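# Move the top plate from the tray onto the table

## Task

Lift the uppermost plate from the stack in the tray and set it down on the table so that no part of it extends beyond the blue tape outline. Every other plate must stay in the tray without resting on or hanging over a tray wall, and the tray must be left where and how it was. The result must hold on its own, without the robot supporting anything, and at the end the suction must be released and the tool moved away from the plate.

## Robot and tools

Robot: two arms, left_arm and right_arm. Each ends in a vacuum suction cup rather than fingers. The names do not indicate which side of any image an arm appears on. Each arm has six joints (waist, shoulder, elbow, forearm roll, wrist pitch, wrist roll).

Frame: a single scene frame shared by both arms. Its origin sits on the table top midway between the arms; +x points out over the table, +z points up, and left_arm is mounted on the +y side. Positions are in metres; orientations are quaternions written w, x, y, z.

Cup point: the centre of the suction cup's rim when nothing touches it. The cup opens along the cup point's local +z axis, so a cup facing straight down has its +z pointing toward -z of the scene. From about 7 cm back from the rim, the tool body and camera stick out up to about 8 cm sideways, so leave clearance. Reported cup positions can be slightly off, more so with the arm stretched out.

Row layout (used by both motion tools): one flat list of 16 numbers covering both arms, even if only one moves. Order: left x, y, z, qw, qx, qy, qz, left suction, then right x, y, z, qw, qx, qy, qz, right suction. The x, y, z and quaternion are an absolute target pose for that arm's cup point in the scene frame, not an offset. Suction is a value from -1 to 1: 1 requests full vacuum (roughly 55 kPa below ambient), smaller positive values request that fraction, and 0.05 or less means off. Suction keeps its last setting, but every row sets it again, so repeat the current value for an arm whose vacuum should not change. To hold an arm still, send the exact pose (position and quaternion) it reported just before it was meant to stay put, and keep the quaternion identical in every row to avoid orientation drift.

execute_actions(actions): a list of actions; each action is a list of 1 to 15 rows; each row is applied for one 1/30 s control step, and if fewer than 15 rows are given the last row repeats until 15 steps pass. An empty list just returns the current state and images. A target lying more than 0.6 m from the cup point's current position along any of its own axes gets the action rejected for both arms; if the first action fails this, or any action is malformed, nothing in the call runs. Each step the command is clipped to within 70 mm and 16 degrees of the measured pose, so far targets take several actions, and the arm only continues to its last clipped pose afterwards.

move(target, speed, blocking): target is one 16-number row as above. Each cup point travels in a straight line toward its pose and both finish together, taking 0.5 to 10 s (cut off at 10 s). speed is the path's top speed in m/s, 0.002 to 0.5, default 0.25; rotation is capped at twice that in rad/s. Paths ignore obstacles and the other arm. Faster contact means a harder hit, and aiming further past a contact surface pushes harder. The result adds a move: line with the ending (done, off_target, moving, held, fault) and any limits (paced = the pose was clipped; held = some steps were blocked, after which the arm may surge faster), plus each cup point's distance from its pose. With blocking=false the call returns after 0.5 s while motion continues; then use wait or stop before sending more motion.

wait(seconds): 0 to 10 s, arms keep their last command; returns early if a running move ends. stop(): brakes a running move, needing room to slow down. zoom_image(camera, region): camera is cam_left_wrist or cam_right_wrist (each 616x616); region is [x0, y0, x1, y1] in pixels from the top-left, at most 504 by 504. finished_scene(scene): ends the current scene (pass its number); irreversible.

Results: the state line gives each cup point's position, quaternion and velocities (m/s, rad/s). Hand target lines show where the controller is currently steering. A pose unreachable line means a clearance check altered or blocked that arm's command. HELD in step readings marks steps where an arm's command was held back. suction_measured shows achieved vacuum: near 0 means no seal; on an airtight surface it settles up to 0.15 under the request and can sag by 0.04 before the pump restarts. part_present turns 1 at 0.50 and back to 0 below 0.45. Camera calibration lines give fisheye intrinsics and world-to-camera transforms, only approximately correct.

Picking and placing: switch suction on and press the 29 mm rim flat onto a smooth, flat part of the plate so the whole rim touches; holes, seams or the plate's edge under the rim leak. Under vacuum the cup compresses, so the held plate sits up to about 10 mm nearer the tool than the cup point suggests, and vacuum alone can lift a loose object. To release, lower the plate until it rests, switch suction off, then retreat at least 15 mm. If the cup seals to the table it pins the tool; turn suction off.

Avoid: dropping or dragging the plate, knocking the other plates or the tray, pushing anything off the table (this fails the task), slamming down, and letting the arms collide. Excess joint torque triggers a fault that backs the joint off and freezes the arm for 10 s. Holding loads heats motors; a MOTOR HOT warning appears from 65 °C and at 80 °C the arm is braked. Objects may occasionally get a brief external nudge. Smooth, quick, low-effort motion is preferable.

Each tool is called after "Call:" by a JSON object that holds its "api" and its "payload", one argument or row to a line.

## Session

Call:
{"api": "execute_actions", "payload": {
  "actions": []
}}

Scene clock: 0.00 s.
left_arm: end_effector_position=(+0.3601, +0.4489, +0.2718) suction_measured=0.00 part_present=0 end_effector_quat_wxyz=(-0.001, -0.319, +0.948, +0.002) end_effector_velocity=(-0.000, +0.000, -0.000) end_effector_angular_velocity=(+0.000, +0.001, -0.000) | right_arm: end_effector_position=(+0.4146, -0.3964, +0.2717) suction_measured=0.00 part_present=0 end_effector_quat_wxyz=(+0.000, +0.252, +0.968, -0.001) end_effector_velocity=(+0.000, -0.000, +0.000) end_effector_angular_velocity=(-0.000, -0.001, -0.001)
Joint positions: left_arm=[ 0.002 -0.267 -0.927  0.003  1.197  1.836] | right_arm=[-0.002 -0.268 -0.925 -0.001  1.193  2.879]
Joint velocities: left_arm=[0.    0.    0.    0.    0.    0.001] | right_arm=[-0.    -0.001 -0.    -0.     0.     0.001]
Joint torques (N m, as the arm reports them, + toward a larger angle): no reading
Hand target (left_arm): +0.360, +0.449, +0.272; -0.001, -0.319, +0.948, +0.002
Hand target (right_arm): +0.415, -0.396, +0.272; +0.000, +0.252, +0.968, -0.001
camera_calibration (this result's frames):
cam_left_wrist: T_world_to_cam=[[0.614727, -0.787734, -0.0398349, 0.156871], [-0.727418, -0.585734, 0.357462, 0.439526], [-0.304918, -0.190765, -0.933078, 0.550485], [0, 0, 0, 1]] pos_world=[0.391139, 0.486031, 0.362781]
cam_right_wrist: T_world_to_cam=[[-0.489994, -0.871703, -0.00631245, -0.129853], [-0.806896, 0.450801, 0.381704, 0.415714], [-0.329887, 0.192126, -0.924263, 0.564172], [0, 0, 0, 1]] pos_world=[0.457924, -0.40899, 0.361943]

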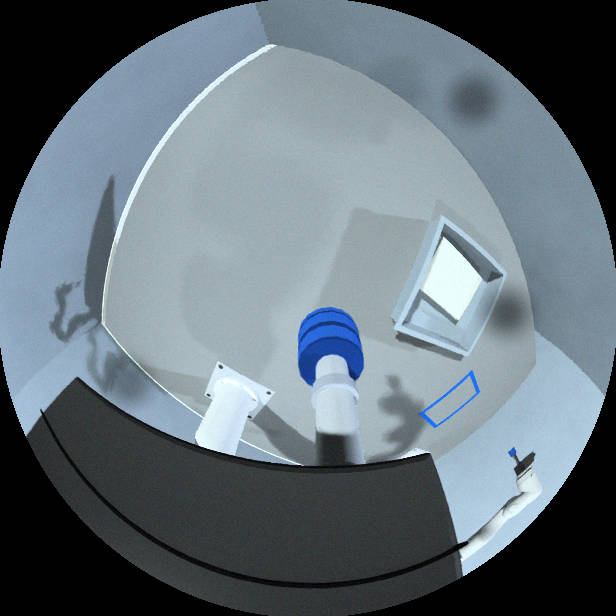

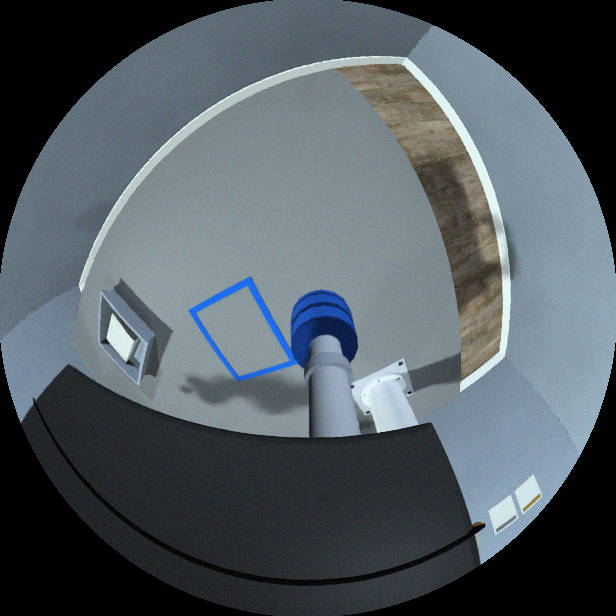

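Call:
{"api": "zoom_image", "payload": {
  "camera": "cam_left_wrist",
  "region": [370, 190, 530, 370]
}}

Call:
{"api": "zoom_image", "payload": {
  "camera": "cam_left_wrist",
  "region": [405, 355, 495, 445]
}}

Call:
{"api": "zoom_image", "payload": {
  "camera": "cam_right_wrist",
  "region": [175, 265, 315, 395]
}}

Call:
{"api": "zoom_image", "payload": {
  "camera": "cam_right_wrist",
  "region": [80, 270, 200, 400]
}}

Region (370, 190, 530, 370) of cam_left_wrist's 616x616 image, scaled by 2.800, with more detail than that image has.

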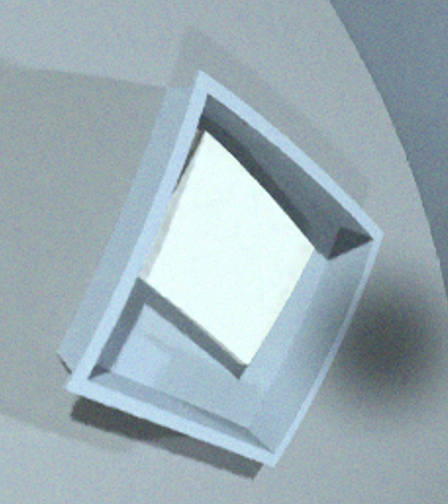

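Region (405, 355, 495, 445) of cam_left_wrist's 616x616 image, scaled by 5.600, with more detail than that image has.

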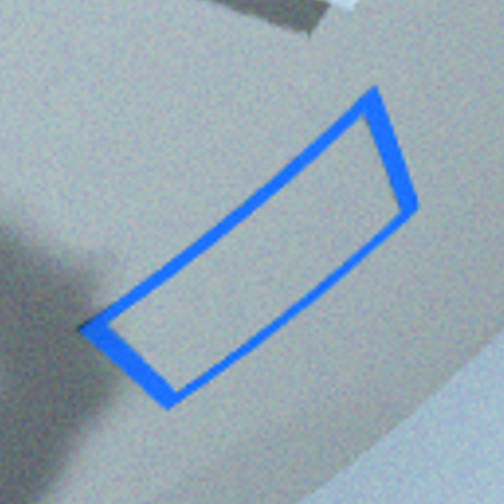

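Region (175, 265, 315, 395) of cam_right_wrist's 616x616 image, scaled by 3.600, with more detail than that image has; it fills the top 468 rows of this view, and the rest is white.

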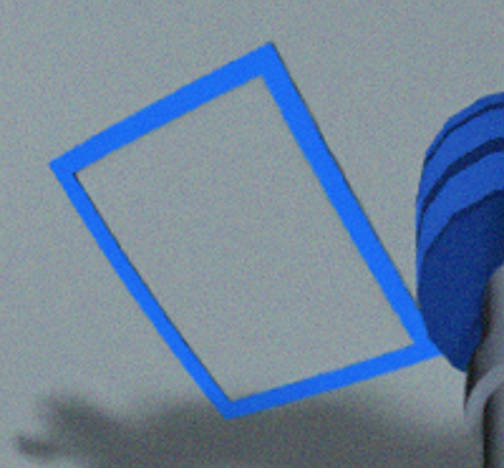

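Region (80, 270, 200, 400) of cam_right_wrist's 616x616 image, scaled by 3.877, with more detail than that image has; it fills the left 465 columns of this view, and the rest is white.

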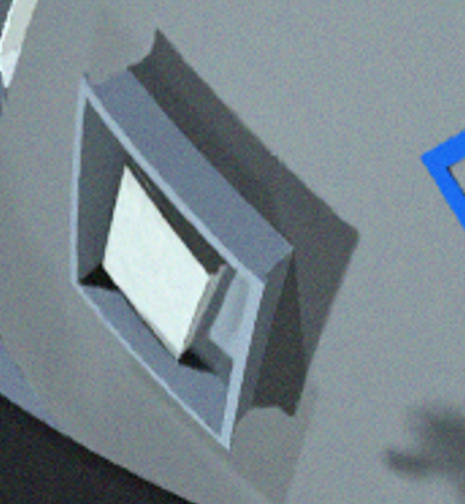

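Call:
{"api": "move", "payload": {
  "target": [0.515,0.22,0.12,0,-0.319,0.948,0,0, 0.50,-0.13,0.22,0,0,1,0,0],
  "speed": 0.35
}}

Scene clock: 42.57 s.
left_arm: end_effector_position=(+0.5158, +0.2208, +0.1208) suction_measured=0.00 part_present=0 end_effector_quat_wxyz=(+0.001, -0.319, +0.948, -0.000) end_effector_velocity=(+0.001, -0.002, -0.003) end_effector_angular_velocity=(+0.002, +0.006, -0.003) | right_arm: end_effector_position=(+0.5007, -0.1307, +0.2207) suction_measured=0.00 part_present=0 end_effector_quat_wxyz=(+0.001, +0.000, +1.000, +0.000) end_effector_velocity=(+0.000, +0.002, -0.001) end_effector_angular_velocity=(-0.002, +0.004, +0.003)
Joint positions: left_arm=[-0.437  0.49  -1.42   0.001  0.928  1.397] | right_arm=[ 0.495  0.302 -1.441 -0.     1.139  2.865]
Joint velocities: left_arm=[-0.004  0.012 -0.012  0.     0.006 -0.   ] | right_arm=[ 0.003  0.008 -0.009  0.     0.004 -0.   ]
Joint torques (N m, as the arm reports them, + toward a larger angle): left_arm=[ -0.02 -18.73 -10.44  -1.38  -1.7    0.13] | right_arm=[  0.38 -22.19  -9.6    0.96  -1.78  -0.67]
Hand target (left_arm): +0.516, +0.221, +0.120; +0.001, -0.319, +0.948, +0.000
Hand target (right_arm): +0.501, -0.130, +0.220; +0.000, -0.000, +1.000, +0.000
Off the commanded pose (left_arm): 0.001 m, 0 deg.
Off the commanded pose (right_arm): 0.001 m, 0 deg.
move: done; limits=paced
camera_calibration (this result's frames):
cam_left_wrist: T_world_to_cam=[[0.614521, -0.788141, -0.0345937, -0.124951], [-0.729722, -0.58454, 0.354709, 0.474433], [-0.299783, -0.192733, -0.934336, 0.411483], [0, 0, 0, 1]] pos_world=[0.546345, 0.258152, 0.211855]
cam_right_wrist: T_world_to_cam=[[-0.00195588, -0.999967, -0.00783016, -0.117107], [-0.92448, -0.00117696, 0.381229, 0.384818], [-0.381226, 0.00798446, -0.924447, 0.495992], [0, 0, 0, 1]] pos_world=[0.544613, -0.12061, 0.310897]

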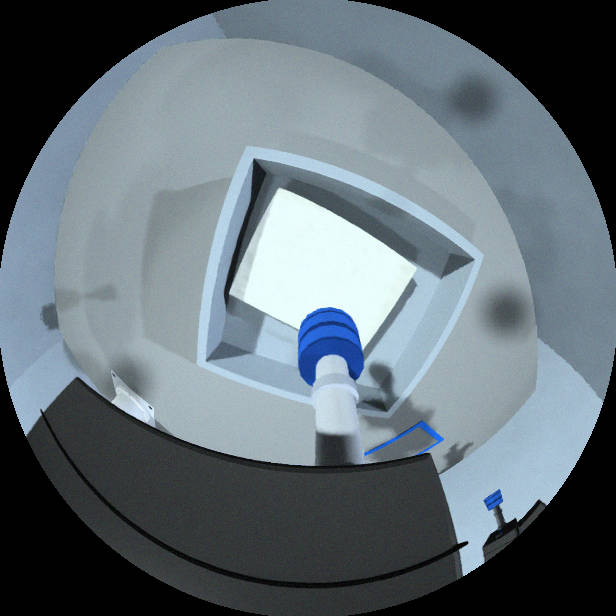

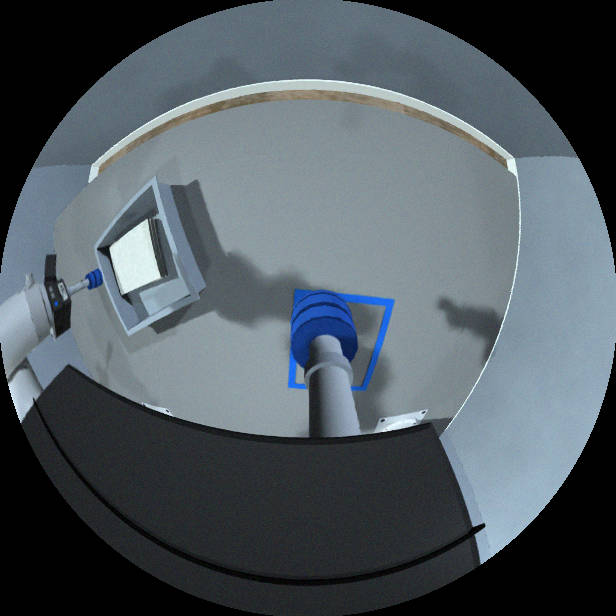

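Call:
{"api": "zoom_image", "payload": {
  "camera": "cam_left_wrist",
  "region": [210, 165, 330, 325]
}}

Call:
{"api": "zoom_image", "payload": {
  "camera": "cam_left_wrist",
  "region": [330, 220, 450, 380]
}}

Call:
{"api": "zoom_image", "payload": {
  "camera": "cam_right_wrist",
  "region": [80, 170, 220, 340]
}}

Region (210, 165, 330, 325) of cam_left_wrist's 616x616 image, scaled by 3.150, with more detail than that image has; it fills the left 378 columns of this view, and the rest is white.

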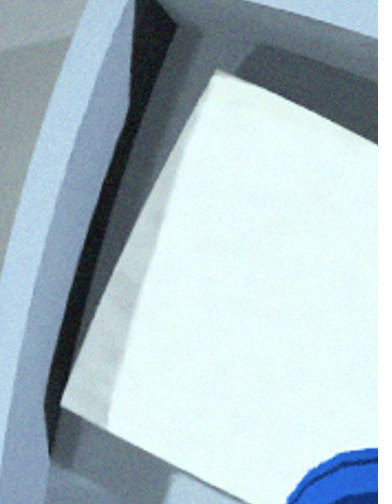

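Region (330, 220, 450, 380) of cam_left_wrist's 616x616 image, scaled by 3.150, with more detail than that image has; it fills the left 378 columns of this view, and the rest is white.

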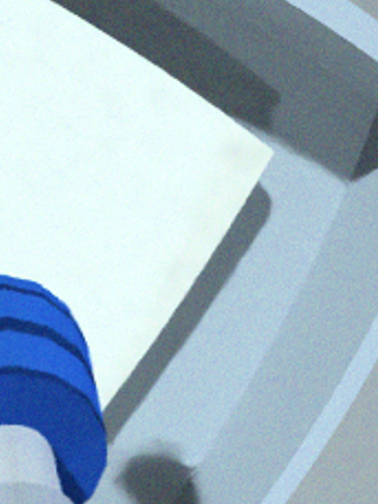

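Region (80, 170, 220, 340) of cam_right_wrist's 616x616 image, scaled by 2.965, with more detail than that image has; it fills the left 415 columns of this view, and the rest is white.

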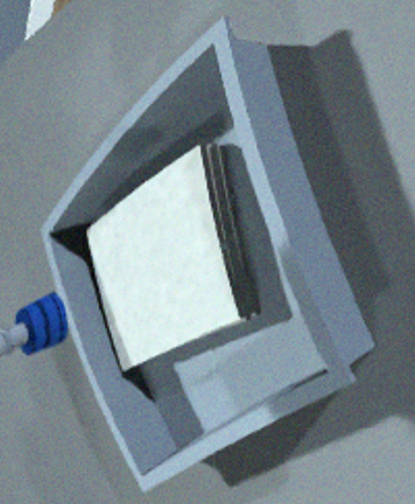

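Call:
{"api": "move", "payload": {
  "target": [0.521,0.225,0.045,0,-0.319,0.948,0,0, 0.50,-0.13,0.22,0,0,1,0,0],
  "speed": 0.2
}}

Scene clock: 60.67 s.
left_arm: end_effector_position=(+0.5212, +0.2248, +0.0457) suction_measured=0.00 part_present=0 end_effector_quat_wxyz=(+0.000, -0.319, +0.948, -0.000) end_effector_velocity=(-0.002, +0.002, -0.005) end_effector_angular_velocity=(+0.002, +0.007, +0.002) | right_arm: end_effector_position=(+0.5000, -0.1300, +0.2200) suction_measured=0.00 part_present=0 end_effector_quat_wxyz=(+0.000, +0.000, +1.000, +0.000) end_effector_velocity=(-0.000, +0.000, -0.000) end_effector_angular_velocity=(-0.000, +0.001, -0.002)
Joint positions: left_arm=[-0.427  0.631 -1.407 -0.001  0.775  1.408] | right_arm=[ 0.496  0.302 -1.44   0.     1.138  2.866]
Joint velocities: left_arm=[ 0.002  0.008  0.002  0.    -0.002 -0.   ] | right_arm=[ 0.     0.001 -0.     0.    -0.     0.002]
Joint torques (N m, as the arm reports them, + toward a larger angle): left_arm=[  0.12 -19.32  -9.75  -1.17  -1.54   0.19] | right_arm=[  0.93 -22.7   -9.57   0.94  -1.71  -0.64]
Hand target (left_arm): +0.521, +0.225, +0.045; -0.000, -0.319, +0.948, -0.000
Hand target (right_arm): +0.500, -0.130, +0.220; +0.000, -0.000, +1.000, +0.000
Off the commanded pose (left_arm): 0.001 m, 0 deg.
Off the commanded pose (right_arm): 0.000 m, 0 deg.
move: done
camera_calibration (this result's frames):
cam_left_wrist: T_world_to_cam=[[0.614584, -0.788094, -0.0345503, -0.127825], [-0.729137, -0.584232, 0.356417, 0.506938], [-0.301075, -0.193856, -0.933688, 0.344575], [0, 0, 0, 1]] pos_world=[0.551929, 0.26223, 0.136628]
cam_right_wrist: T_world_to_cam=[[-0.00160197, -0.999971, -0.00745734, -0.116672], [-0.924083, -0.0013698, 0.38219, 0.383992], [-0.382189, 0.00750345, -0.924054, 0.495452], [0, 0, 0, 1]] pos_world=[0.54401, -0.119861, 0.310197]

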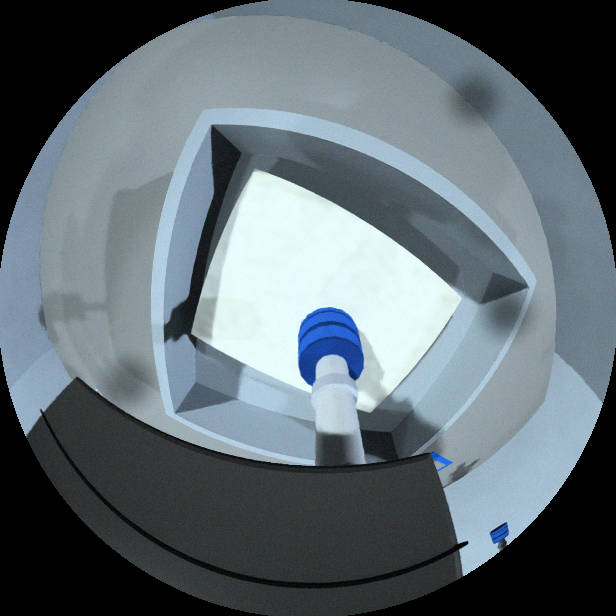

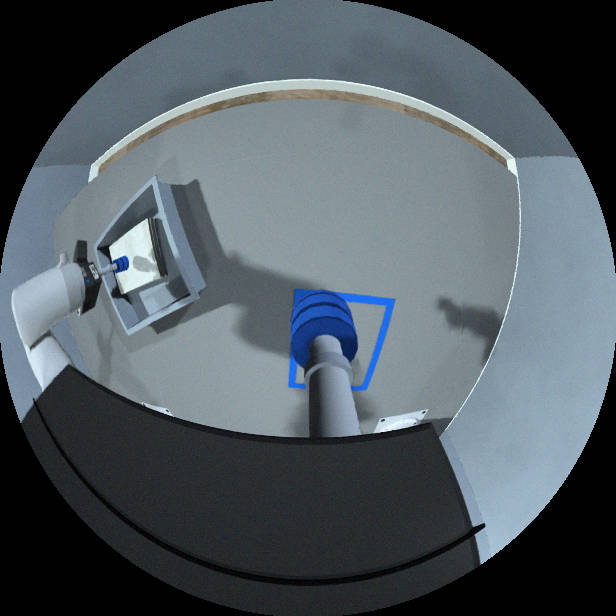

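Call:
{"api": "zoom_image", "payload": {
  "camera": "cam_left_wrist",
  "region": [170, 150, 330, 360]
}}

Call:
{"api": "zoom_image", "payload": {
  "camera": "cam_left_wrist",
  "region": [340, 270, 490, 430]
}}

Region (170, 150, 330, 360) of cam_left_wrist's 616x616 image, scaled by 2.400, with more detail than that image has; it fills the left 384 columns of this view, and the rest is white.

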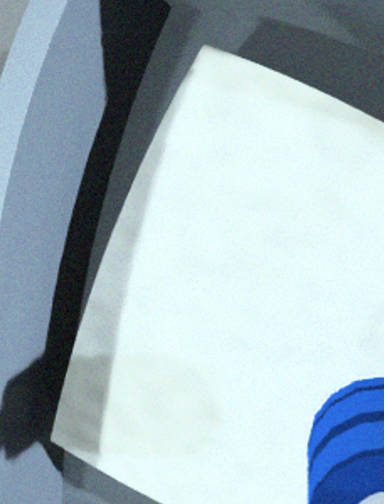

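Region (340, 270, 490, 430) of cam_left_wrist's 616x616 image, scaled by 3.150, with more detail than that image has; it fills the left 472 columns of this view, and the rest is white.

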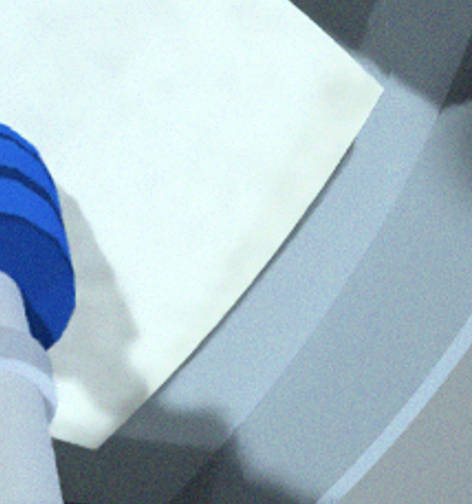

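Call:
{"api": "move", "payload": {
  "target": [0.5215,0.226,0.028,0,-0.319,0.948,0,0.2, 0.50,-0.13,0.22,0,0,1,0,0],
  "speed": 0.03
}}

Scene clock: 70.77 s.
left_arm: end_effector_position=(+0.5214, +0.2260, +0.0280) suction_measured=0.19 part_present=0 end_effector_quat_wxyz=(-0.000, -0.319, +0.948, +0.000) end_effector_velocity=(+0.002, +0.000, +0.001) end_effector_angular_velocity=(-0.002, -0.006, +0.001) | right_arm: end_effector_position=(+0.5000, -0.1300, +0.2200) suction_measured=0.00 part_present=0 end_effector_quat_wxyz=(-0.000, -0.000, +1.000, -0.000) end_effector_velocity=(+0.000, -0.000, +0.000) end_effector_angular_velocity=(+0.000, -0.001, +0.000)
Joint positions: left_arm=[-0.426  0.666 -1.407 -0.     0.742  1.41 ] | right_arm=[ 0.496  0.302 -1.44   0.     1.138  2.866]
Joint velocities: left_arm=[ 0.001  0.001 -0.004  0.    -0.003 -0.   ] | right_arm=[-0.    -0.    -0.     0.    -0.    -0.001]
Joint torques (N m, as the arm reports them, + toward a larger angle): left_arm=[  0.12 -20.18  -9.64  -1.3   -1.8    0.28] | right_arm=[  0.57 -21.85  -9.87   1.15  -1.88  -0.6 ]
Hand target (left_arm): +0.522, +0.226, +0.028; -0.000, -0.319, +0.948, -0.000
Hand target (right_arm): +0.500, -0.130, +0.220; +0.000, -0.000, +1.000, +0.000
Off the commanded pose (left_arm): 0.000 m, 0 deg.
Off the commanded pose (right_arm): 0.000 m, 0 deg.
move: done
camera_calibration (this result's frames):
cam_left_wrist: T_world_to_cam=[[0.614818, -0.787857, -0.0357709, -0.127713], [-0.728526, -0.58472, 0.356864, 0.513838], [-0.302074, -0.193346, -0.933471, 0.328762], [0, 0, 0, 1]] pos_world=[0.552175, 0.263397, 0.118951]
cam_right_wrist: T_world_to_cam=[[-0.00160002, -0.999971, -0.00745279, -0.116672], [-0.924081, -0.00136991, 0.382194, 0.383987], [-0.382194, 0.0074985, -0.924052, 0.495449], [0, 0, 0, 1]] pos_world=[0.544006, -0.119858, 0.310194]

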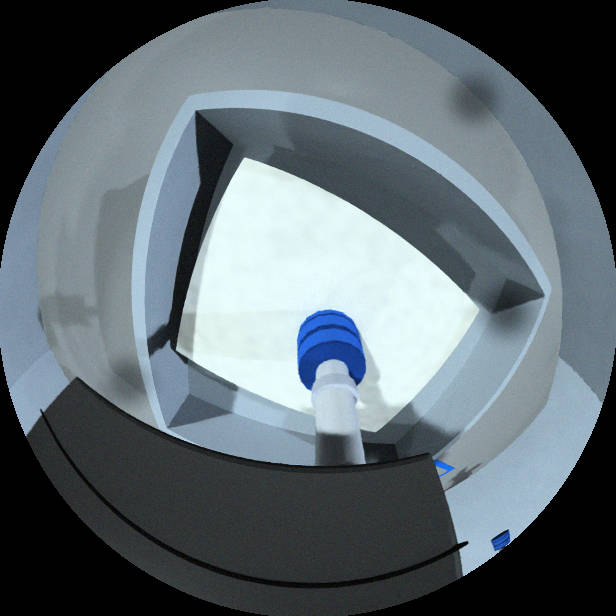

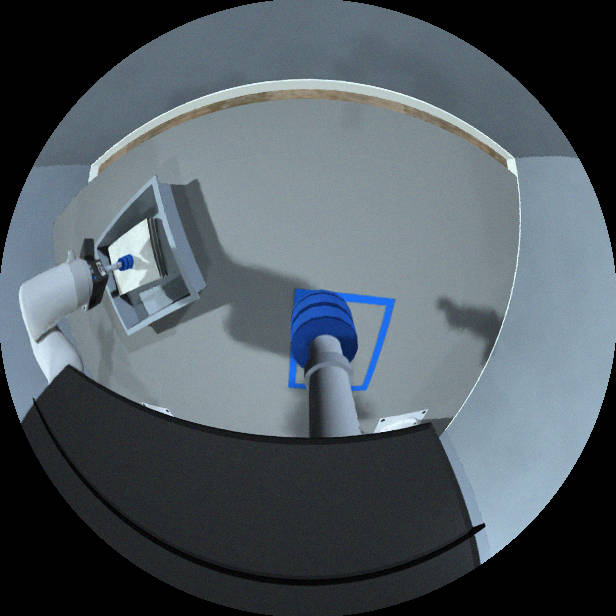

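Call:
{"api": "move", "payload": {
  "target": [0.5215,0.226,0.040,0,-0.319,0.948,0,0.2, 0.50,-0.13,0.22,0,0,1,0,0],
  "speed": 0.014
}}

Call:
{"api": "zoom_image", "payload": {
  "camera": "cam_right_wrist",
  "region": [95, 205, 185, 305]
}}

Scene clock: 74.23 s.
left_arm: end_effector_position=(+0.5215, +0.2260, +0.0399) suction_measured=0.18 part_present=0 end_effector_quat_wxyz=(+0.000, -0.319, +0.948, +0.000) end_effector_velocity=(-0.002, -0.000, -0.000) end_effector_angular_velocity=(+0.002, +0.004, -0.002) | right_arm: end_effector_position=(+0.5000, -0.1300, +0.2200) suction_measured=0.00 part_present=0 end_effector_quat_wxyz=(-0.000, -0.000, +1.000, -0.000) end_effector_velocity=(-0.000, +0.000, -0.000) end_effector_angular_velocity=(+0.000, +0.000, +0.001)
Joint positions: left_arm=[-0.425  0.642 -1.407  0.     0.765  1.409] | right_arm=[ 0.496  0.302 -1.44   0.     1.138  2.866]
Joint velocities: left_arm=[-0.001 -0.001  0.003  0.     0.003  0.   ] | right_arm=[ 0.    -0.     0.     0.001 -0.    -0.001]
Joint torques (N m, as the arm reports them, + toward a larger angle): left_arm=[  0.02 -20.02  -9.93  -1.26  -1.69   0.07] | right_arm=[  1.63 -22.25  -9.59   1.04  -1.94  -0.89]
Hand target (left_arm): +0.521, +0.226, +0.040; +0.000, -0.319, +0.948, +0.000
Hand target (right_arm): +0.500, -0.130, +0.220; +0.000, -0.000, +1.000, +0.000
Off the commanded pose (left_arm): 0.000 m, 0 deg.
Off the commanded pose (right_arm): 0.000 m, 0 deg.
move: done
camera_calibration (this result's frames):
cam_left_wrist: T_world_to_cam=[[0.614947, -0.787769, -0.0354923, -0.127454], [-0.728612, -0.584831, 0.356507, 0.509797], [-0.301602, -0.193373, -0.933618, 0.339647], [0, 0, 0, 1]] pos_world=[0.55226, 0.263419, 0.130831]
cam_right_wrist: T_world_to_cam=[[-0.00160009, -0.999971, -0.0074528, -0.116672], [-0.924081, -0.00136985, 0.382195, 0.383987], [-0.382194, 0.00749854, -0.924052, 0.495449], [0, 0, 0, 1]] pos_world=[0.544006, -0.119858, 0.310194]

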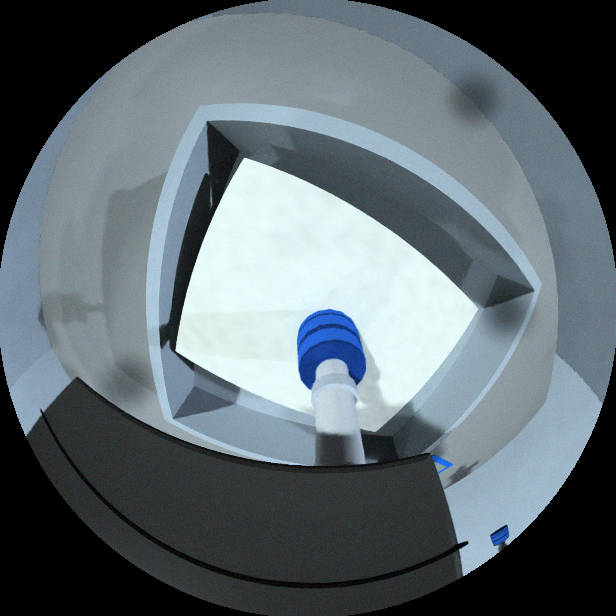

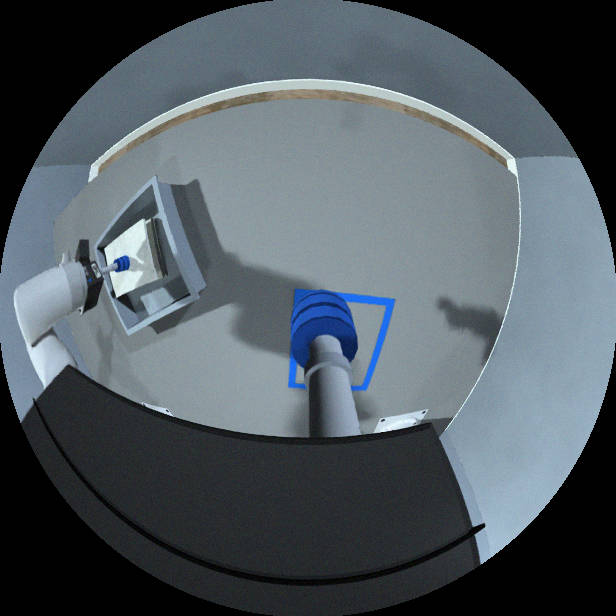

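Region (95, 205, 185, 305) of cam_right_wrist's 616x616 image, scaled by 5.040, with more detail than that image has; it fills the left 454 columns of this view, and the rest is white.

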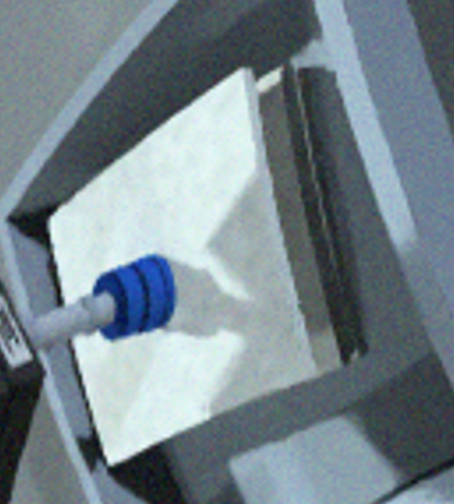

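Call:
{"api": "move", "payload": {
  "target": [0.5215,0.226,0.10,0,-0.319,0.948,0,0.8, 0.49,-0.17,0.22,0,0,1,0,0],
  "speed": 0.1
}}

Call:
{"api": "zoom_image", "payload": {
  "camera": "cam_right_wrist",
  "region": [60, 180, 200, 340]
}}

Scene clock: 89.40 s.
left_arm: end_effector_position=(+0.5212, +0.2262, +0.0993) suction_measured=0.78 part_present=1 end_effector_quat_wxyz=(-0.000, -0.319, +0.948, +0.000) end_effector_velocity=(+0.001, -0.000, +0.004) end_effector_angular_velocity=(-0.001, -0.003, +0.000) | right_arm: end_effector_position=(+0.4899, -0.1697, +0.2199) suction_measured=0.00 part_present=0 end_effector_quat_wxyz=(-0.000, -0.000, +1.000, -0.000) end_effector_velocity=(-0.000, -0.002, +0.000) end_effector_angular_velocity=(+0.000, -0.001, +0.001)
Joint positions: left_arm=[-0.425  0.536 -1.426  0.     0.891  1.409] | right_arm=[ 0.44   0.208 -1.312  0.     1.104  2.809]
Joint velocities: left_arm=[ 0.    -0.005 -0.003  0.     0.005 -0.   ] | right_arm=[-0.003 -0.004  0.005 -0.    -0.001 -0.004]
Joint torques (N m, as the arm reports them, + toward a larger angle): left_arm=[  0.47 -19.81 -10.73  -1.1   -1.64   0.41] | right_arm=[  0.9  -20.18  -9.34   1.07  -1.72  -0.48]
Hand target (left_arm): +0.521, +0.226, +0.100; +0.000, -0.319, +0.948, +0.000
Hand target (right_arm): +0.490, -0.170, +0.220; -0.000, -0.000, +1.000, -0.000
Off the commanded pose (left_arm): 0.001 m, 0 deg.
Off the commanded pose (right_arm): 0.000 m, 0 deg.
move: done
camera_calibration (this result's frames):
cam_left_wrist: T_world_to_cam=[[0.615125, -0.787589, -0.0363963, -0.125104], [-0.728165, -0.585202, 0.356813, 0.48832], [-0.302321, -0.192982, -0.933467, 0.395385], [0, 0, 0, 1]] pos_world=[0.552066, 0.263538, 0.190287]
cam_right_wrist: T_world_to_cam=[[-0.00142854, -0.999972, -0.00737259, -0.156536], [-0.924007, -0.00149914, 0.382372, 0.37453], [-0.382373, 0.00735856, -0.923979, 0.491811], [0, 0, 0, 1]] pos_world=[0.5339, -0.159589, 0.310059]

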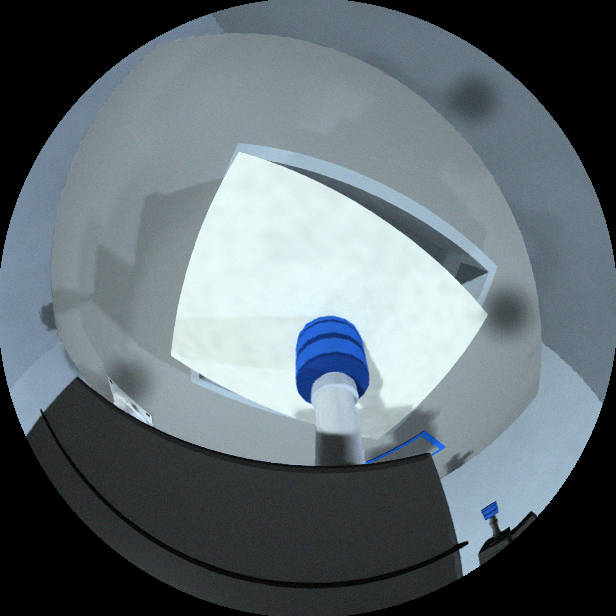

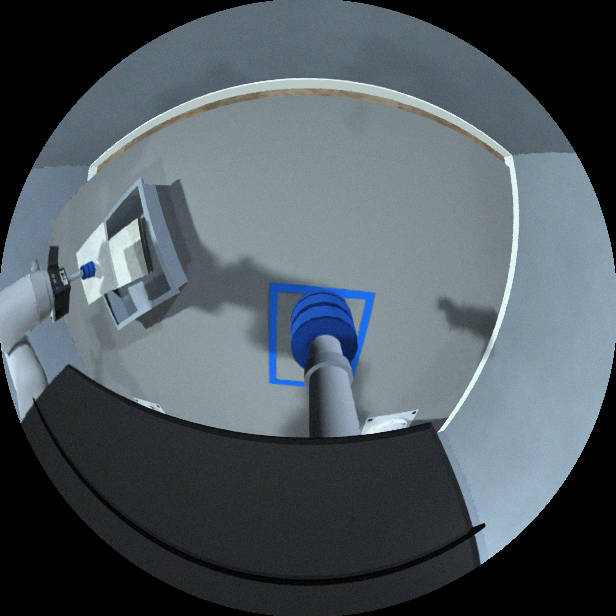

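Region (60, 180, 200, 340) of cam_right_wrist's 616x616 image, scaled by 3.150, with more detail than that image has; it fills the left 441 columns of this view, and the rest is white.

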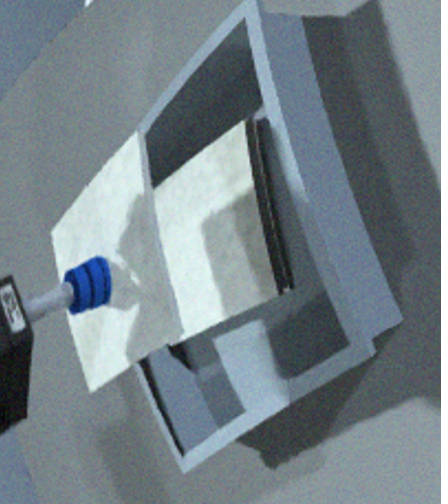

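One plate held, two remain. Carrying it over.

Call:
{"api": "move", "payload": {
  "target": [0.317,-0.190,0.06,0,-0.8211,0.5707,0,0.8, 0.42,-0.46,0.22,0,0,1,0,0],
  "speed": 0.35
}}

Scene clock: 94.53 s.
left_arm: end_effector_position=(+0.3188, -0.1897, +0.0603) suction_measured=0.78 part_present=1 end_effector_quat_wxyz=(-0.001, +0.821, -0.570, +0.002) end_effector_velocity=(-0.001, -0.002, -0.001) end_effector_angular_velocity=(+0.015, +0.007, +0.001) | right_arm: end_effector_position=(+0.4193, -0.4593, +0.2197) suction_measured=0.00 part_present=0 end_effector_quat_wxyz=(-0.000, -0.000, +1.000, -0.000) end_effector_velocity=(-0.000, -0.001, +0.001) end_effector_angular_velocity=(+0.000, -0.001, -0.000)
Joint positions: left_arm=[-1.156  0.998 -2.097  0.003  1.096 -0.601] | right_arm=[-0.157 -0.193 -0.845 -0.     1.039  2.212]
Joint velocities: left_arm=[-0.004  0.029 -0.053  0.002  0.041 -0.005] | right_arm=[-0.002 -0.001  0.     0.001 -0.    -0.002]
Joint torques (N m, as the arm reports them, + toward a larger angle): left_arm=[  0.12 -24.15 -11.11  -1.53  -1.91   0.31] | right_arm=[  1.02 -12.7   -9.61   0.71  -1.78  -0.63]
Hand target (left_arm): +0.319, -0.190, +0.060; -0.001, +0.821, -0.570, +0.001
Hand target (right_arm): +0.419, -0.459, +0.220; -0.000, -0.000, +1.000, -0.000
Off the commanded pose (left_arm): 0.002 m, 0 deg.
Off the commanded pose (right_arm): 0.001 m, 0 deg.
move: done
camera_calibration (this result's frames):
cam_left_wrist: T_world_to_cam=[[0.93181, 0.361532, -0.032019, -0.212803], [0.348343, -0.866056, 0.358613, -0.285155], [0.10192, -0.345313, -0.932937, 0.0596925], [0, 0, 0, 1]] pos_world=[0.29154, -0.149412, 0.151136]
cam_right_wrist: T_world_to_cam=[[-0.00134145, -0.999971, -0.00743378, -0.4462], [-0.923805, -0.00160691, 0.382861, 0.308688], [-0.382862, 0.00738095, -0.923776, 0.466945], [0, 0, 0, 1]] pos_world=[0.463344, -0.449138, 0.309851]

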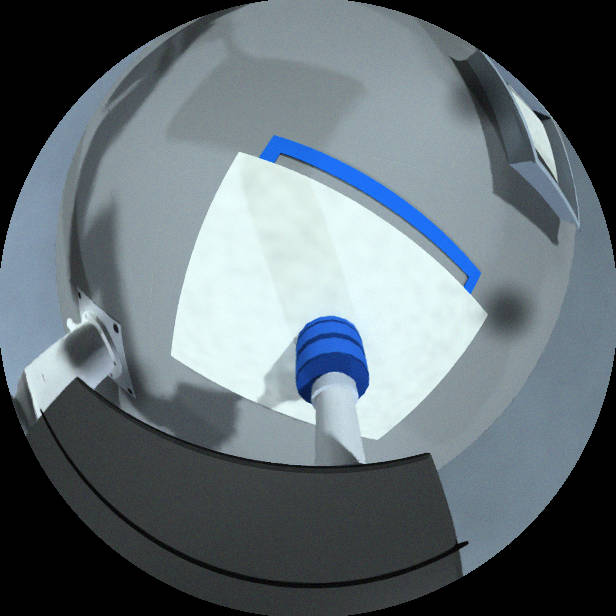

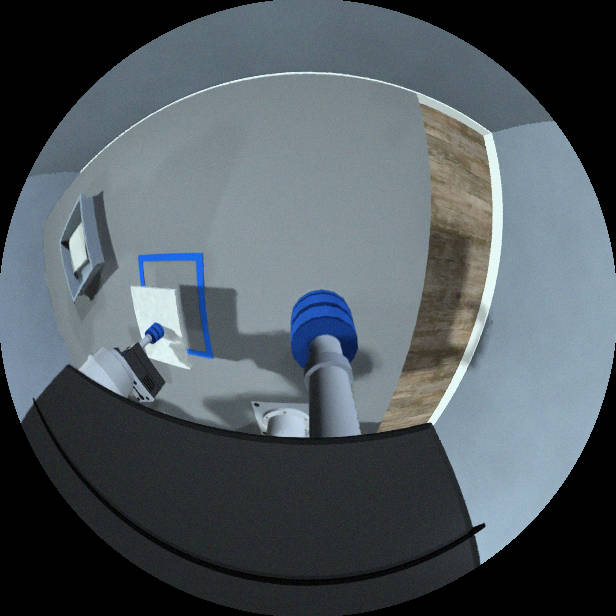

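Call:
{"api": "move", "payload": {
  "target": [0.333,-0.180,0.012,0,-0.8211,0.5707,0,0.8, 0.42,-0.46,0.22,0,0,1,0,0],
  "speed": 0.1
}}

Call:
{"api": "zoom_image", "payload": {
  "camera": "cam_right_wrist",
  "region": [110, 240, 240, 380]
}}

Scene clock: 103.47 s.
left_arm: end_effector_position=(+0.3329, -0.1804, +0.0129) suction_measured=0.80 part_present=1 end_effector_quat_wxyz=(+0.000, +0.821, -0.571, +0.000) end_effector_velocity=(+0.001, -0.000, -0.002) end_effector_angular_velocity=(-0.002, -0.001, +0.000) | right_arm: end_effector_position=(+0.4200, -0.4600, +0.2200) suction_measured=0.00 part_present=0 end_effector_quat_wxyz=(-0.000, -0.000, +1.000, -0.000) end_effector_velocity=(-0.000, -0.000, -0.000) end_effector_angular_velocity=(-0.001, +0.000, +0.002)
Joint positions: left_arm=[-1.131  1.075 -2.096 -0.     1.02  -0.573] | right_arm=[-0.158 -0.191 -0.847  0.     1.039  2.211]
Joint velocities: left_arm=[ 0.001  0.008 -0.007 -0.    -0.003  0.001] | right_arm=[ 0.    -0.     0.    -0.001 -0.    -0.001]
Joint torques (N m, as the arm reports them, + toward a larger angle): left_arm=[ -0.05 -24.2  -11.24  -1.46  -1.66   0.36] | right_arm=[  0.51 -13.04  -9.38   0.55  -1.64  -0.69]
Hand target (left_arm): +0.333, -0.180, +0.012; +0.000, +0.821, -0.571, -0.000
Hand target (right_arm): +0.420, -0.460, +0.220; -0.000, +0.000, +1.000, -0.000
Off the commanded pose (left_arm): 0.001 m, 0 deg.
Off the commanded pose (right_arm): 0.000 m, 0 deg.
move: done
camera_calibration (this result's frames):
cam_left_wrist: T_world_to_cam=[[0.932041, 0.360611, -0.0354794, -0.231021], [0.348784, -0.866288, 0.357624, -0.265161], [0.0982278, -0.345695, -0.933191, 0.0184029], [0, 0, 0, 1]] pos_world=[0.305997, -0.140035, 0.103805]
cam_right_wrist: T_world_to_cam=[[-0.00159864, -0.999971, -0.00745199, -0.446787], [-0.924078, -0.00137092, 0.382201, 0.3096], [-0.3822, 0.00749722, -0.924049, 0.467347], [0, 0, 0, 1]] pos_world=[0.464, -0.449854, 0.310193]

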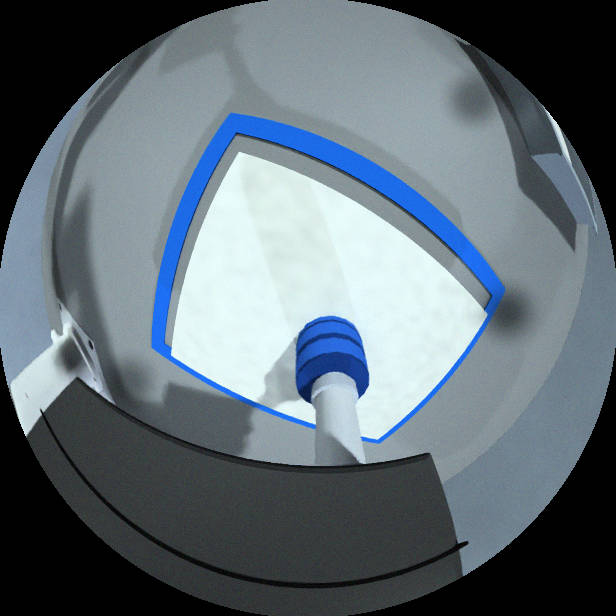

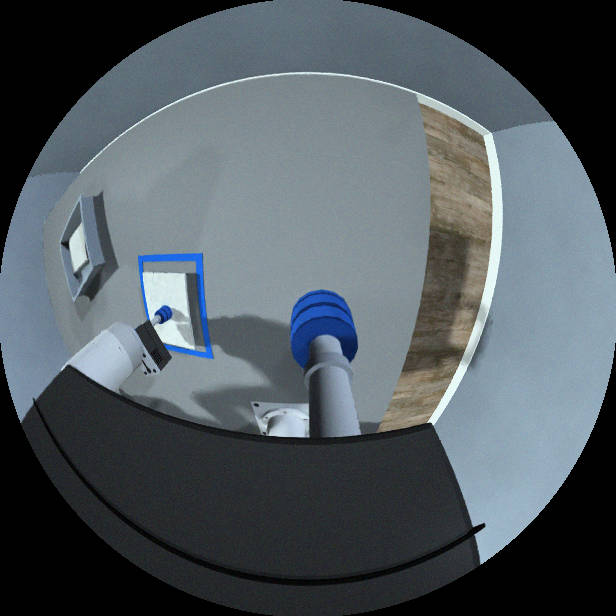

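Region (110, 240, 240, 380) of cam_right_wrist's 616x616 image, scaled by 3.600, with more detail than that image has; it fills the left 468 columns of this view, and the rest is white.

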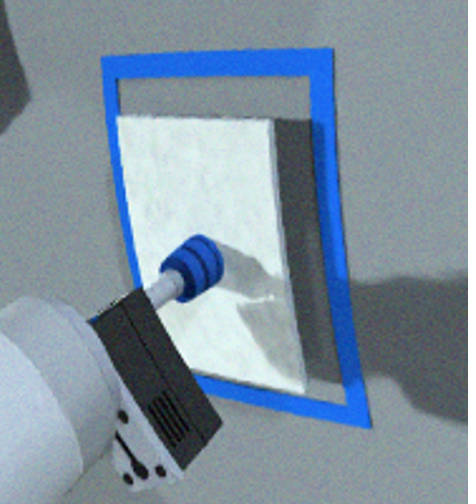

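Call:
{"api": "move", "payload": {
  "target": [0.333,-0.180,0.000,0,-0.8211,0.5707,0,0.8, 0.42,-0.46,0.22,0,0,1,0,0],
  "speed": 0.018
}}

Call:
{"api": "zoom_image", "payload": {
  "camera": "cam_right_wrist",
  "region": [110, 240, 240, 380]
}}

Scene clock: 112.93 s.
left_arm: end_effector_position=(+0.3330, -0.1800, +0.0001) suction_measured=0.79 part_present=1 end_effector_quat_wxyz=(+0.000, +0.821, -0.571, -0.000) end_effector_velocity=(-0.000, -0.002, +0.000) end_effector_angular_velocity=(-0.003, -0.003, -0.003) | right_arm: end_effector_position=(+0.4200, -0.4600, +0.2200) suction_measured=0.00 part_present=0 end_effector_quat_wxyz=(-0.000, -0.000, +1.000, -0.000) end_effector_velocity=(-0.000, -0.000, +0.000) end_effector_angular_velocity=(-0.001, +0.000, +0.002)
Joint positions: left_arm=[-1.131  1.099 -2.102 -0.     1.003 -0.573] | right_arm=[-0.158 -0.191 -0.847  0.     1.039  2.211]
Joint velocities: left_arm=[-0.002  0.002 -0.004  0.    -0.003  0.001] | right_arm=[ 0.    -0.001  0.001 -0.001  0.    -0.001]
Joint torques (N m, as the arm reports them, + toward a larger angle): left_arm=[  0.42 -23.72 -10.81  -1.41  -1.81   0.01] | right_arm=[  0.62 -12.87  -9.49   0.97  -1.65  -0.61]
Hand target (left_arm): +0.333, -0.180, +0.000; +0.000, +0.821, -0.571, -0.000
Hand target (right_arm): +0.420, -0.460, +0.220; -0.000, +0.000, +1.000, -0.000
Off the commanded pose (left_arm): 0.000 m, 0 deg.
Off the commanded pose (right_arm): 0.000 m, 0 deg.
move: done
camera_calibration (this result's frames):
cam_left_wrist: T_world_to_cam=[[0.931911, 0.360941, -0.0355487, -0.231556], [0.349233, -0.866571, 0.356498, -0.260461], [0.0978693, -0.344639, -0.933619, 0.00694761], [0, 0, 0, 1]] pos_world=[0.306071, -0.139735, 0.0911087]
cam_right_wrist: T_world_to_cam=[[-0.00160016, -0.999971, -0.00745291, -0.446791], [-0.924081, -0.00136982, 0.382194, 0.309608], [-0.382194, 0.00749866, -0.924052, 0.467349], [0, 0, 0, 1]] pos_world=[0.464006, -0.449858, 0.310194]

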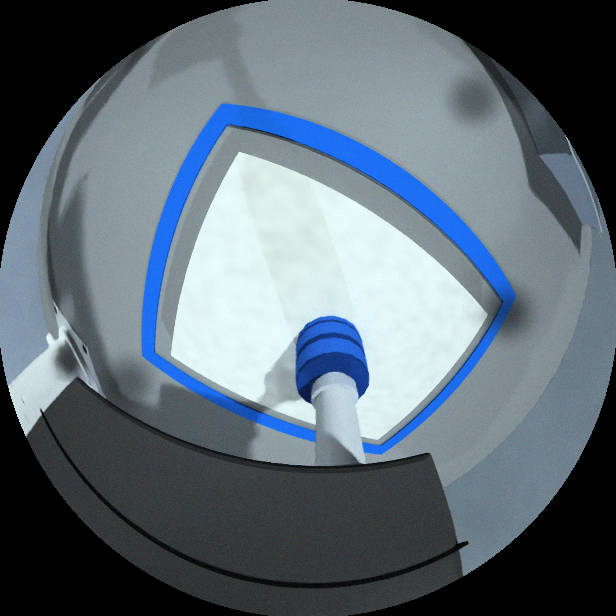

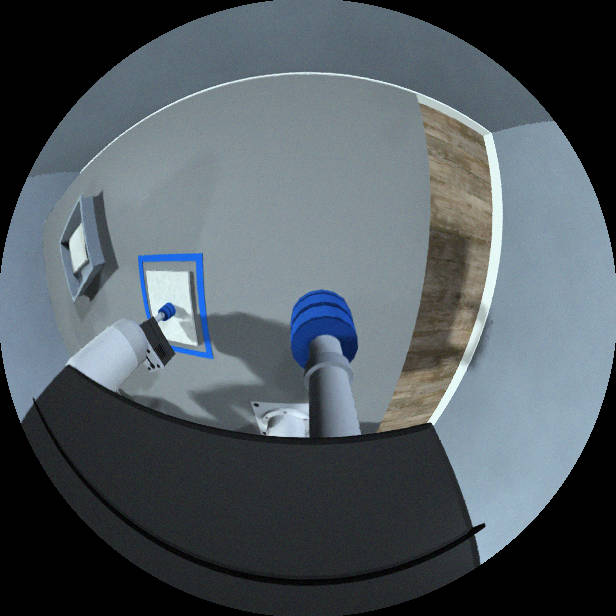

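Region (110, 240, 240, 380) of cam_right_wrist's 616x616 image, scaled by 3.600, with more detail than that image has; it fills the left 468 columns of this view, and the rest is white.

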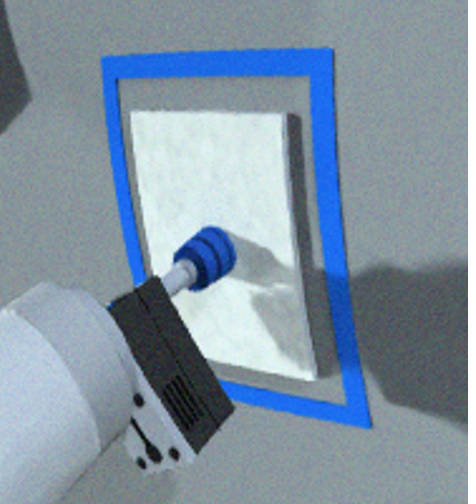

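Call:
{"api": "execute_actions", "payload": {
  "actions": [
    [[0.333,-0.180,-0.0005,0,-0.8211,0.5707,0,0.8, 0.42,-0.46,0.22,0,0,1,0,0],[0.333,-0.180,-0.001,0,-0.8211,0.5707,0,0.8, 0.42,-0.46,0.22,0,0,1,0,0],[0.333,-0.180,-0.0015,0,-0.8211,0.5707,0,0.8, 0.42,-0.46,0.22,0,0,1,0,0],[0.333,-0.180,-0.002,0,-0.8211,0.5707,0,0.8, 0.42,-0.46,0.22,0,0,1,0,0],[0.333,-0.180,-0.0025,0,-0.8211,0.5707,0,0.8, 0.42,-0.46,0.22,0,0,1,0,0]]
  ]
}}

Scene clock: 118.87 s.
left_arm: end_effector_position=(+0.3333, -0.1804, -0.0016) suction_measured=0.79 part_present=1 end_effector_quat_wxyz=(+0.000, +0.821, -0.571, +0.001) end_effector_velocity=(+0.001, +0.001, +0.000) end_effector_angular_velocity=(-0.000, -0.000, +0.002) | right_arm: end_effector_position=(+0.4200, -0.4600, +0.2200) suction_measured=0.00 part_present=0 end_effector_quat_wxyz=(+0.000, -0.000, +1.000, +0.000) end_effector_velocity=(-0.000, -0.000, +0.001) end_effector_angular_velocity=(-0.001, -0.001, -0.001)
Joint positions: left_arm=[-1.131  1.104 -2.105  0.     0.999 -0.573] | right_arm=[-0.158 -0.191 -0.847  0.     1.039  2.211]
Joint velocities: left_arm=[ 0.002 -0.    -0.    -0.    -0.     0.   ] | right_arm=[ 0.    -0.002  0.    -0.001  0.     0.001]
Joint torques (N m, as the arm reports them, + toward a larger angle): left_arm=[ -0.09 -22.26  -9.9   -1.44  -1.65   0.1 ] | right_arm=[  0.42 -13.08  -9.46   1.22  -1.45  -0.64]
Hand target (left_arm): +0.333, -0.180, -0.002; +0.000, +0.821, -0.571, -0.000
Hand target (right_arm): +0.420, -0.460, +0.220; -0.000, -0.000, +1.000, +0.000
Off the commanded pose (left_arm): 0.001 m, 0 deg.
Off the commanded pose (right_arm): 0.000 m, 0 deg.
Step readings (end_effector_position):
0: left_arm (+0.3330, -0.1800, +0.0000) | right_arm (+0.4200, -0.4600, +0.2200)
1: left_arm (+0.3330, -0.1800, -0.0000) | right_arm (+0.4200, -0.4600, +0.2200)
2: left_arm (+0.3330, -0.1800, -0.0000) | right_arm (+0.4200, -0.4600, +0.2200)
4: left_arm (+0.3331, -0.1801, -0.0004) | right_arm (+0.4200, -0.4600, +0.2200)
8: left_arm (+0.3332, -0.1803, -0.0014) | right_arm (+0.4200, -0.4600, +0.2200)
15: end_effector_position above
camera_calibration (this result's frames):
cam_left_wrist: T_world_to_cam=[[0.93193, 0.360928, -0.0351714, -0.231736], [0.348925, -0.866041, 0.358084, -0.260131], [0.0987829, -0.345982, -0.933027, 0.0046306], [0, 0, 0, 1]] pos_world=[0.30627, -0.140042, 0.0893189]
cam_right_wrist: T_world_to_cam=[[-0.00160018, -0.999971, -0.00745302, -0.446791], [-0.924081, -0.00136985, 0.382194, 0.309608], [-0.382193, 0.00749877, -0.924052, 0.467349], [0, 0, 0, 1]] pos_world=[0.464006, -0.449858, 0.310194]

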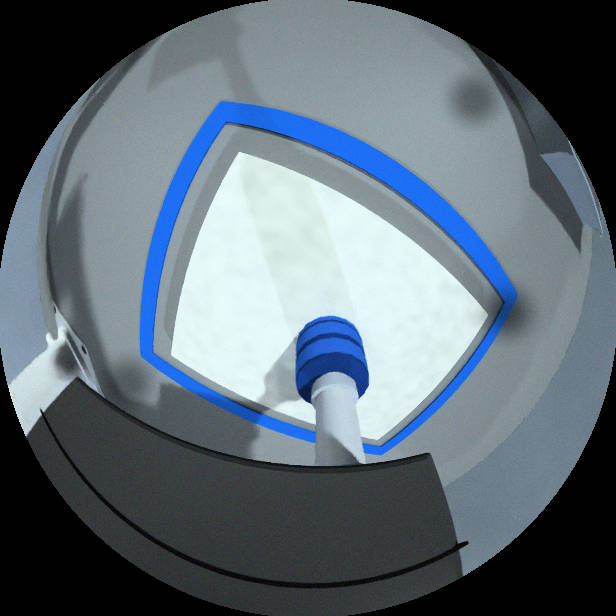

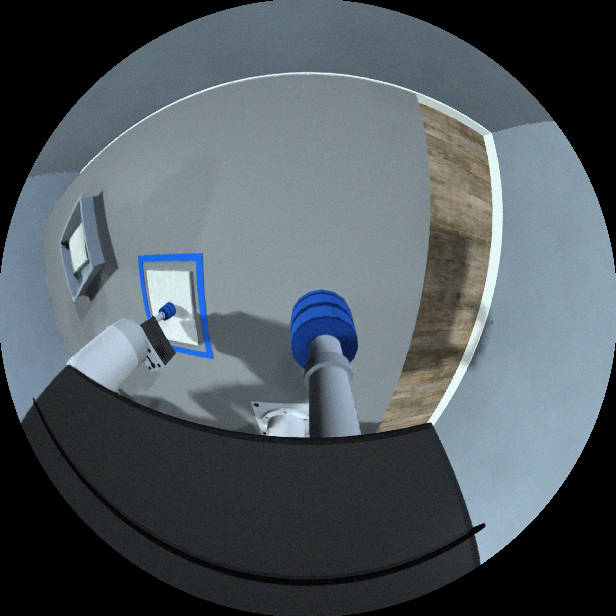

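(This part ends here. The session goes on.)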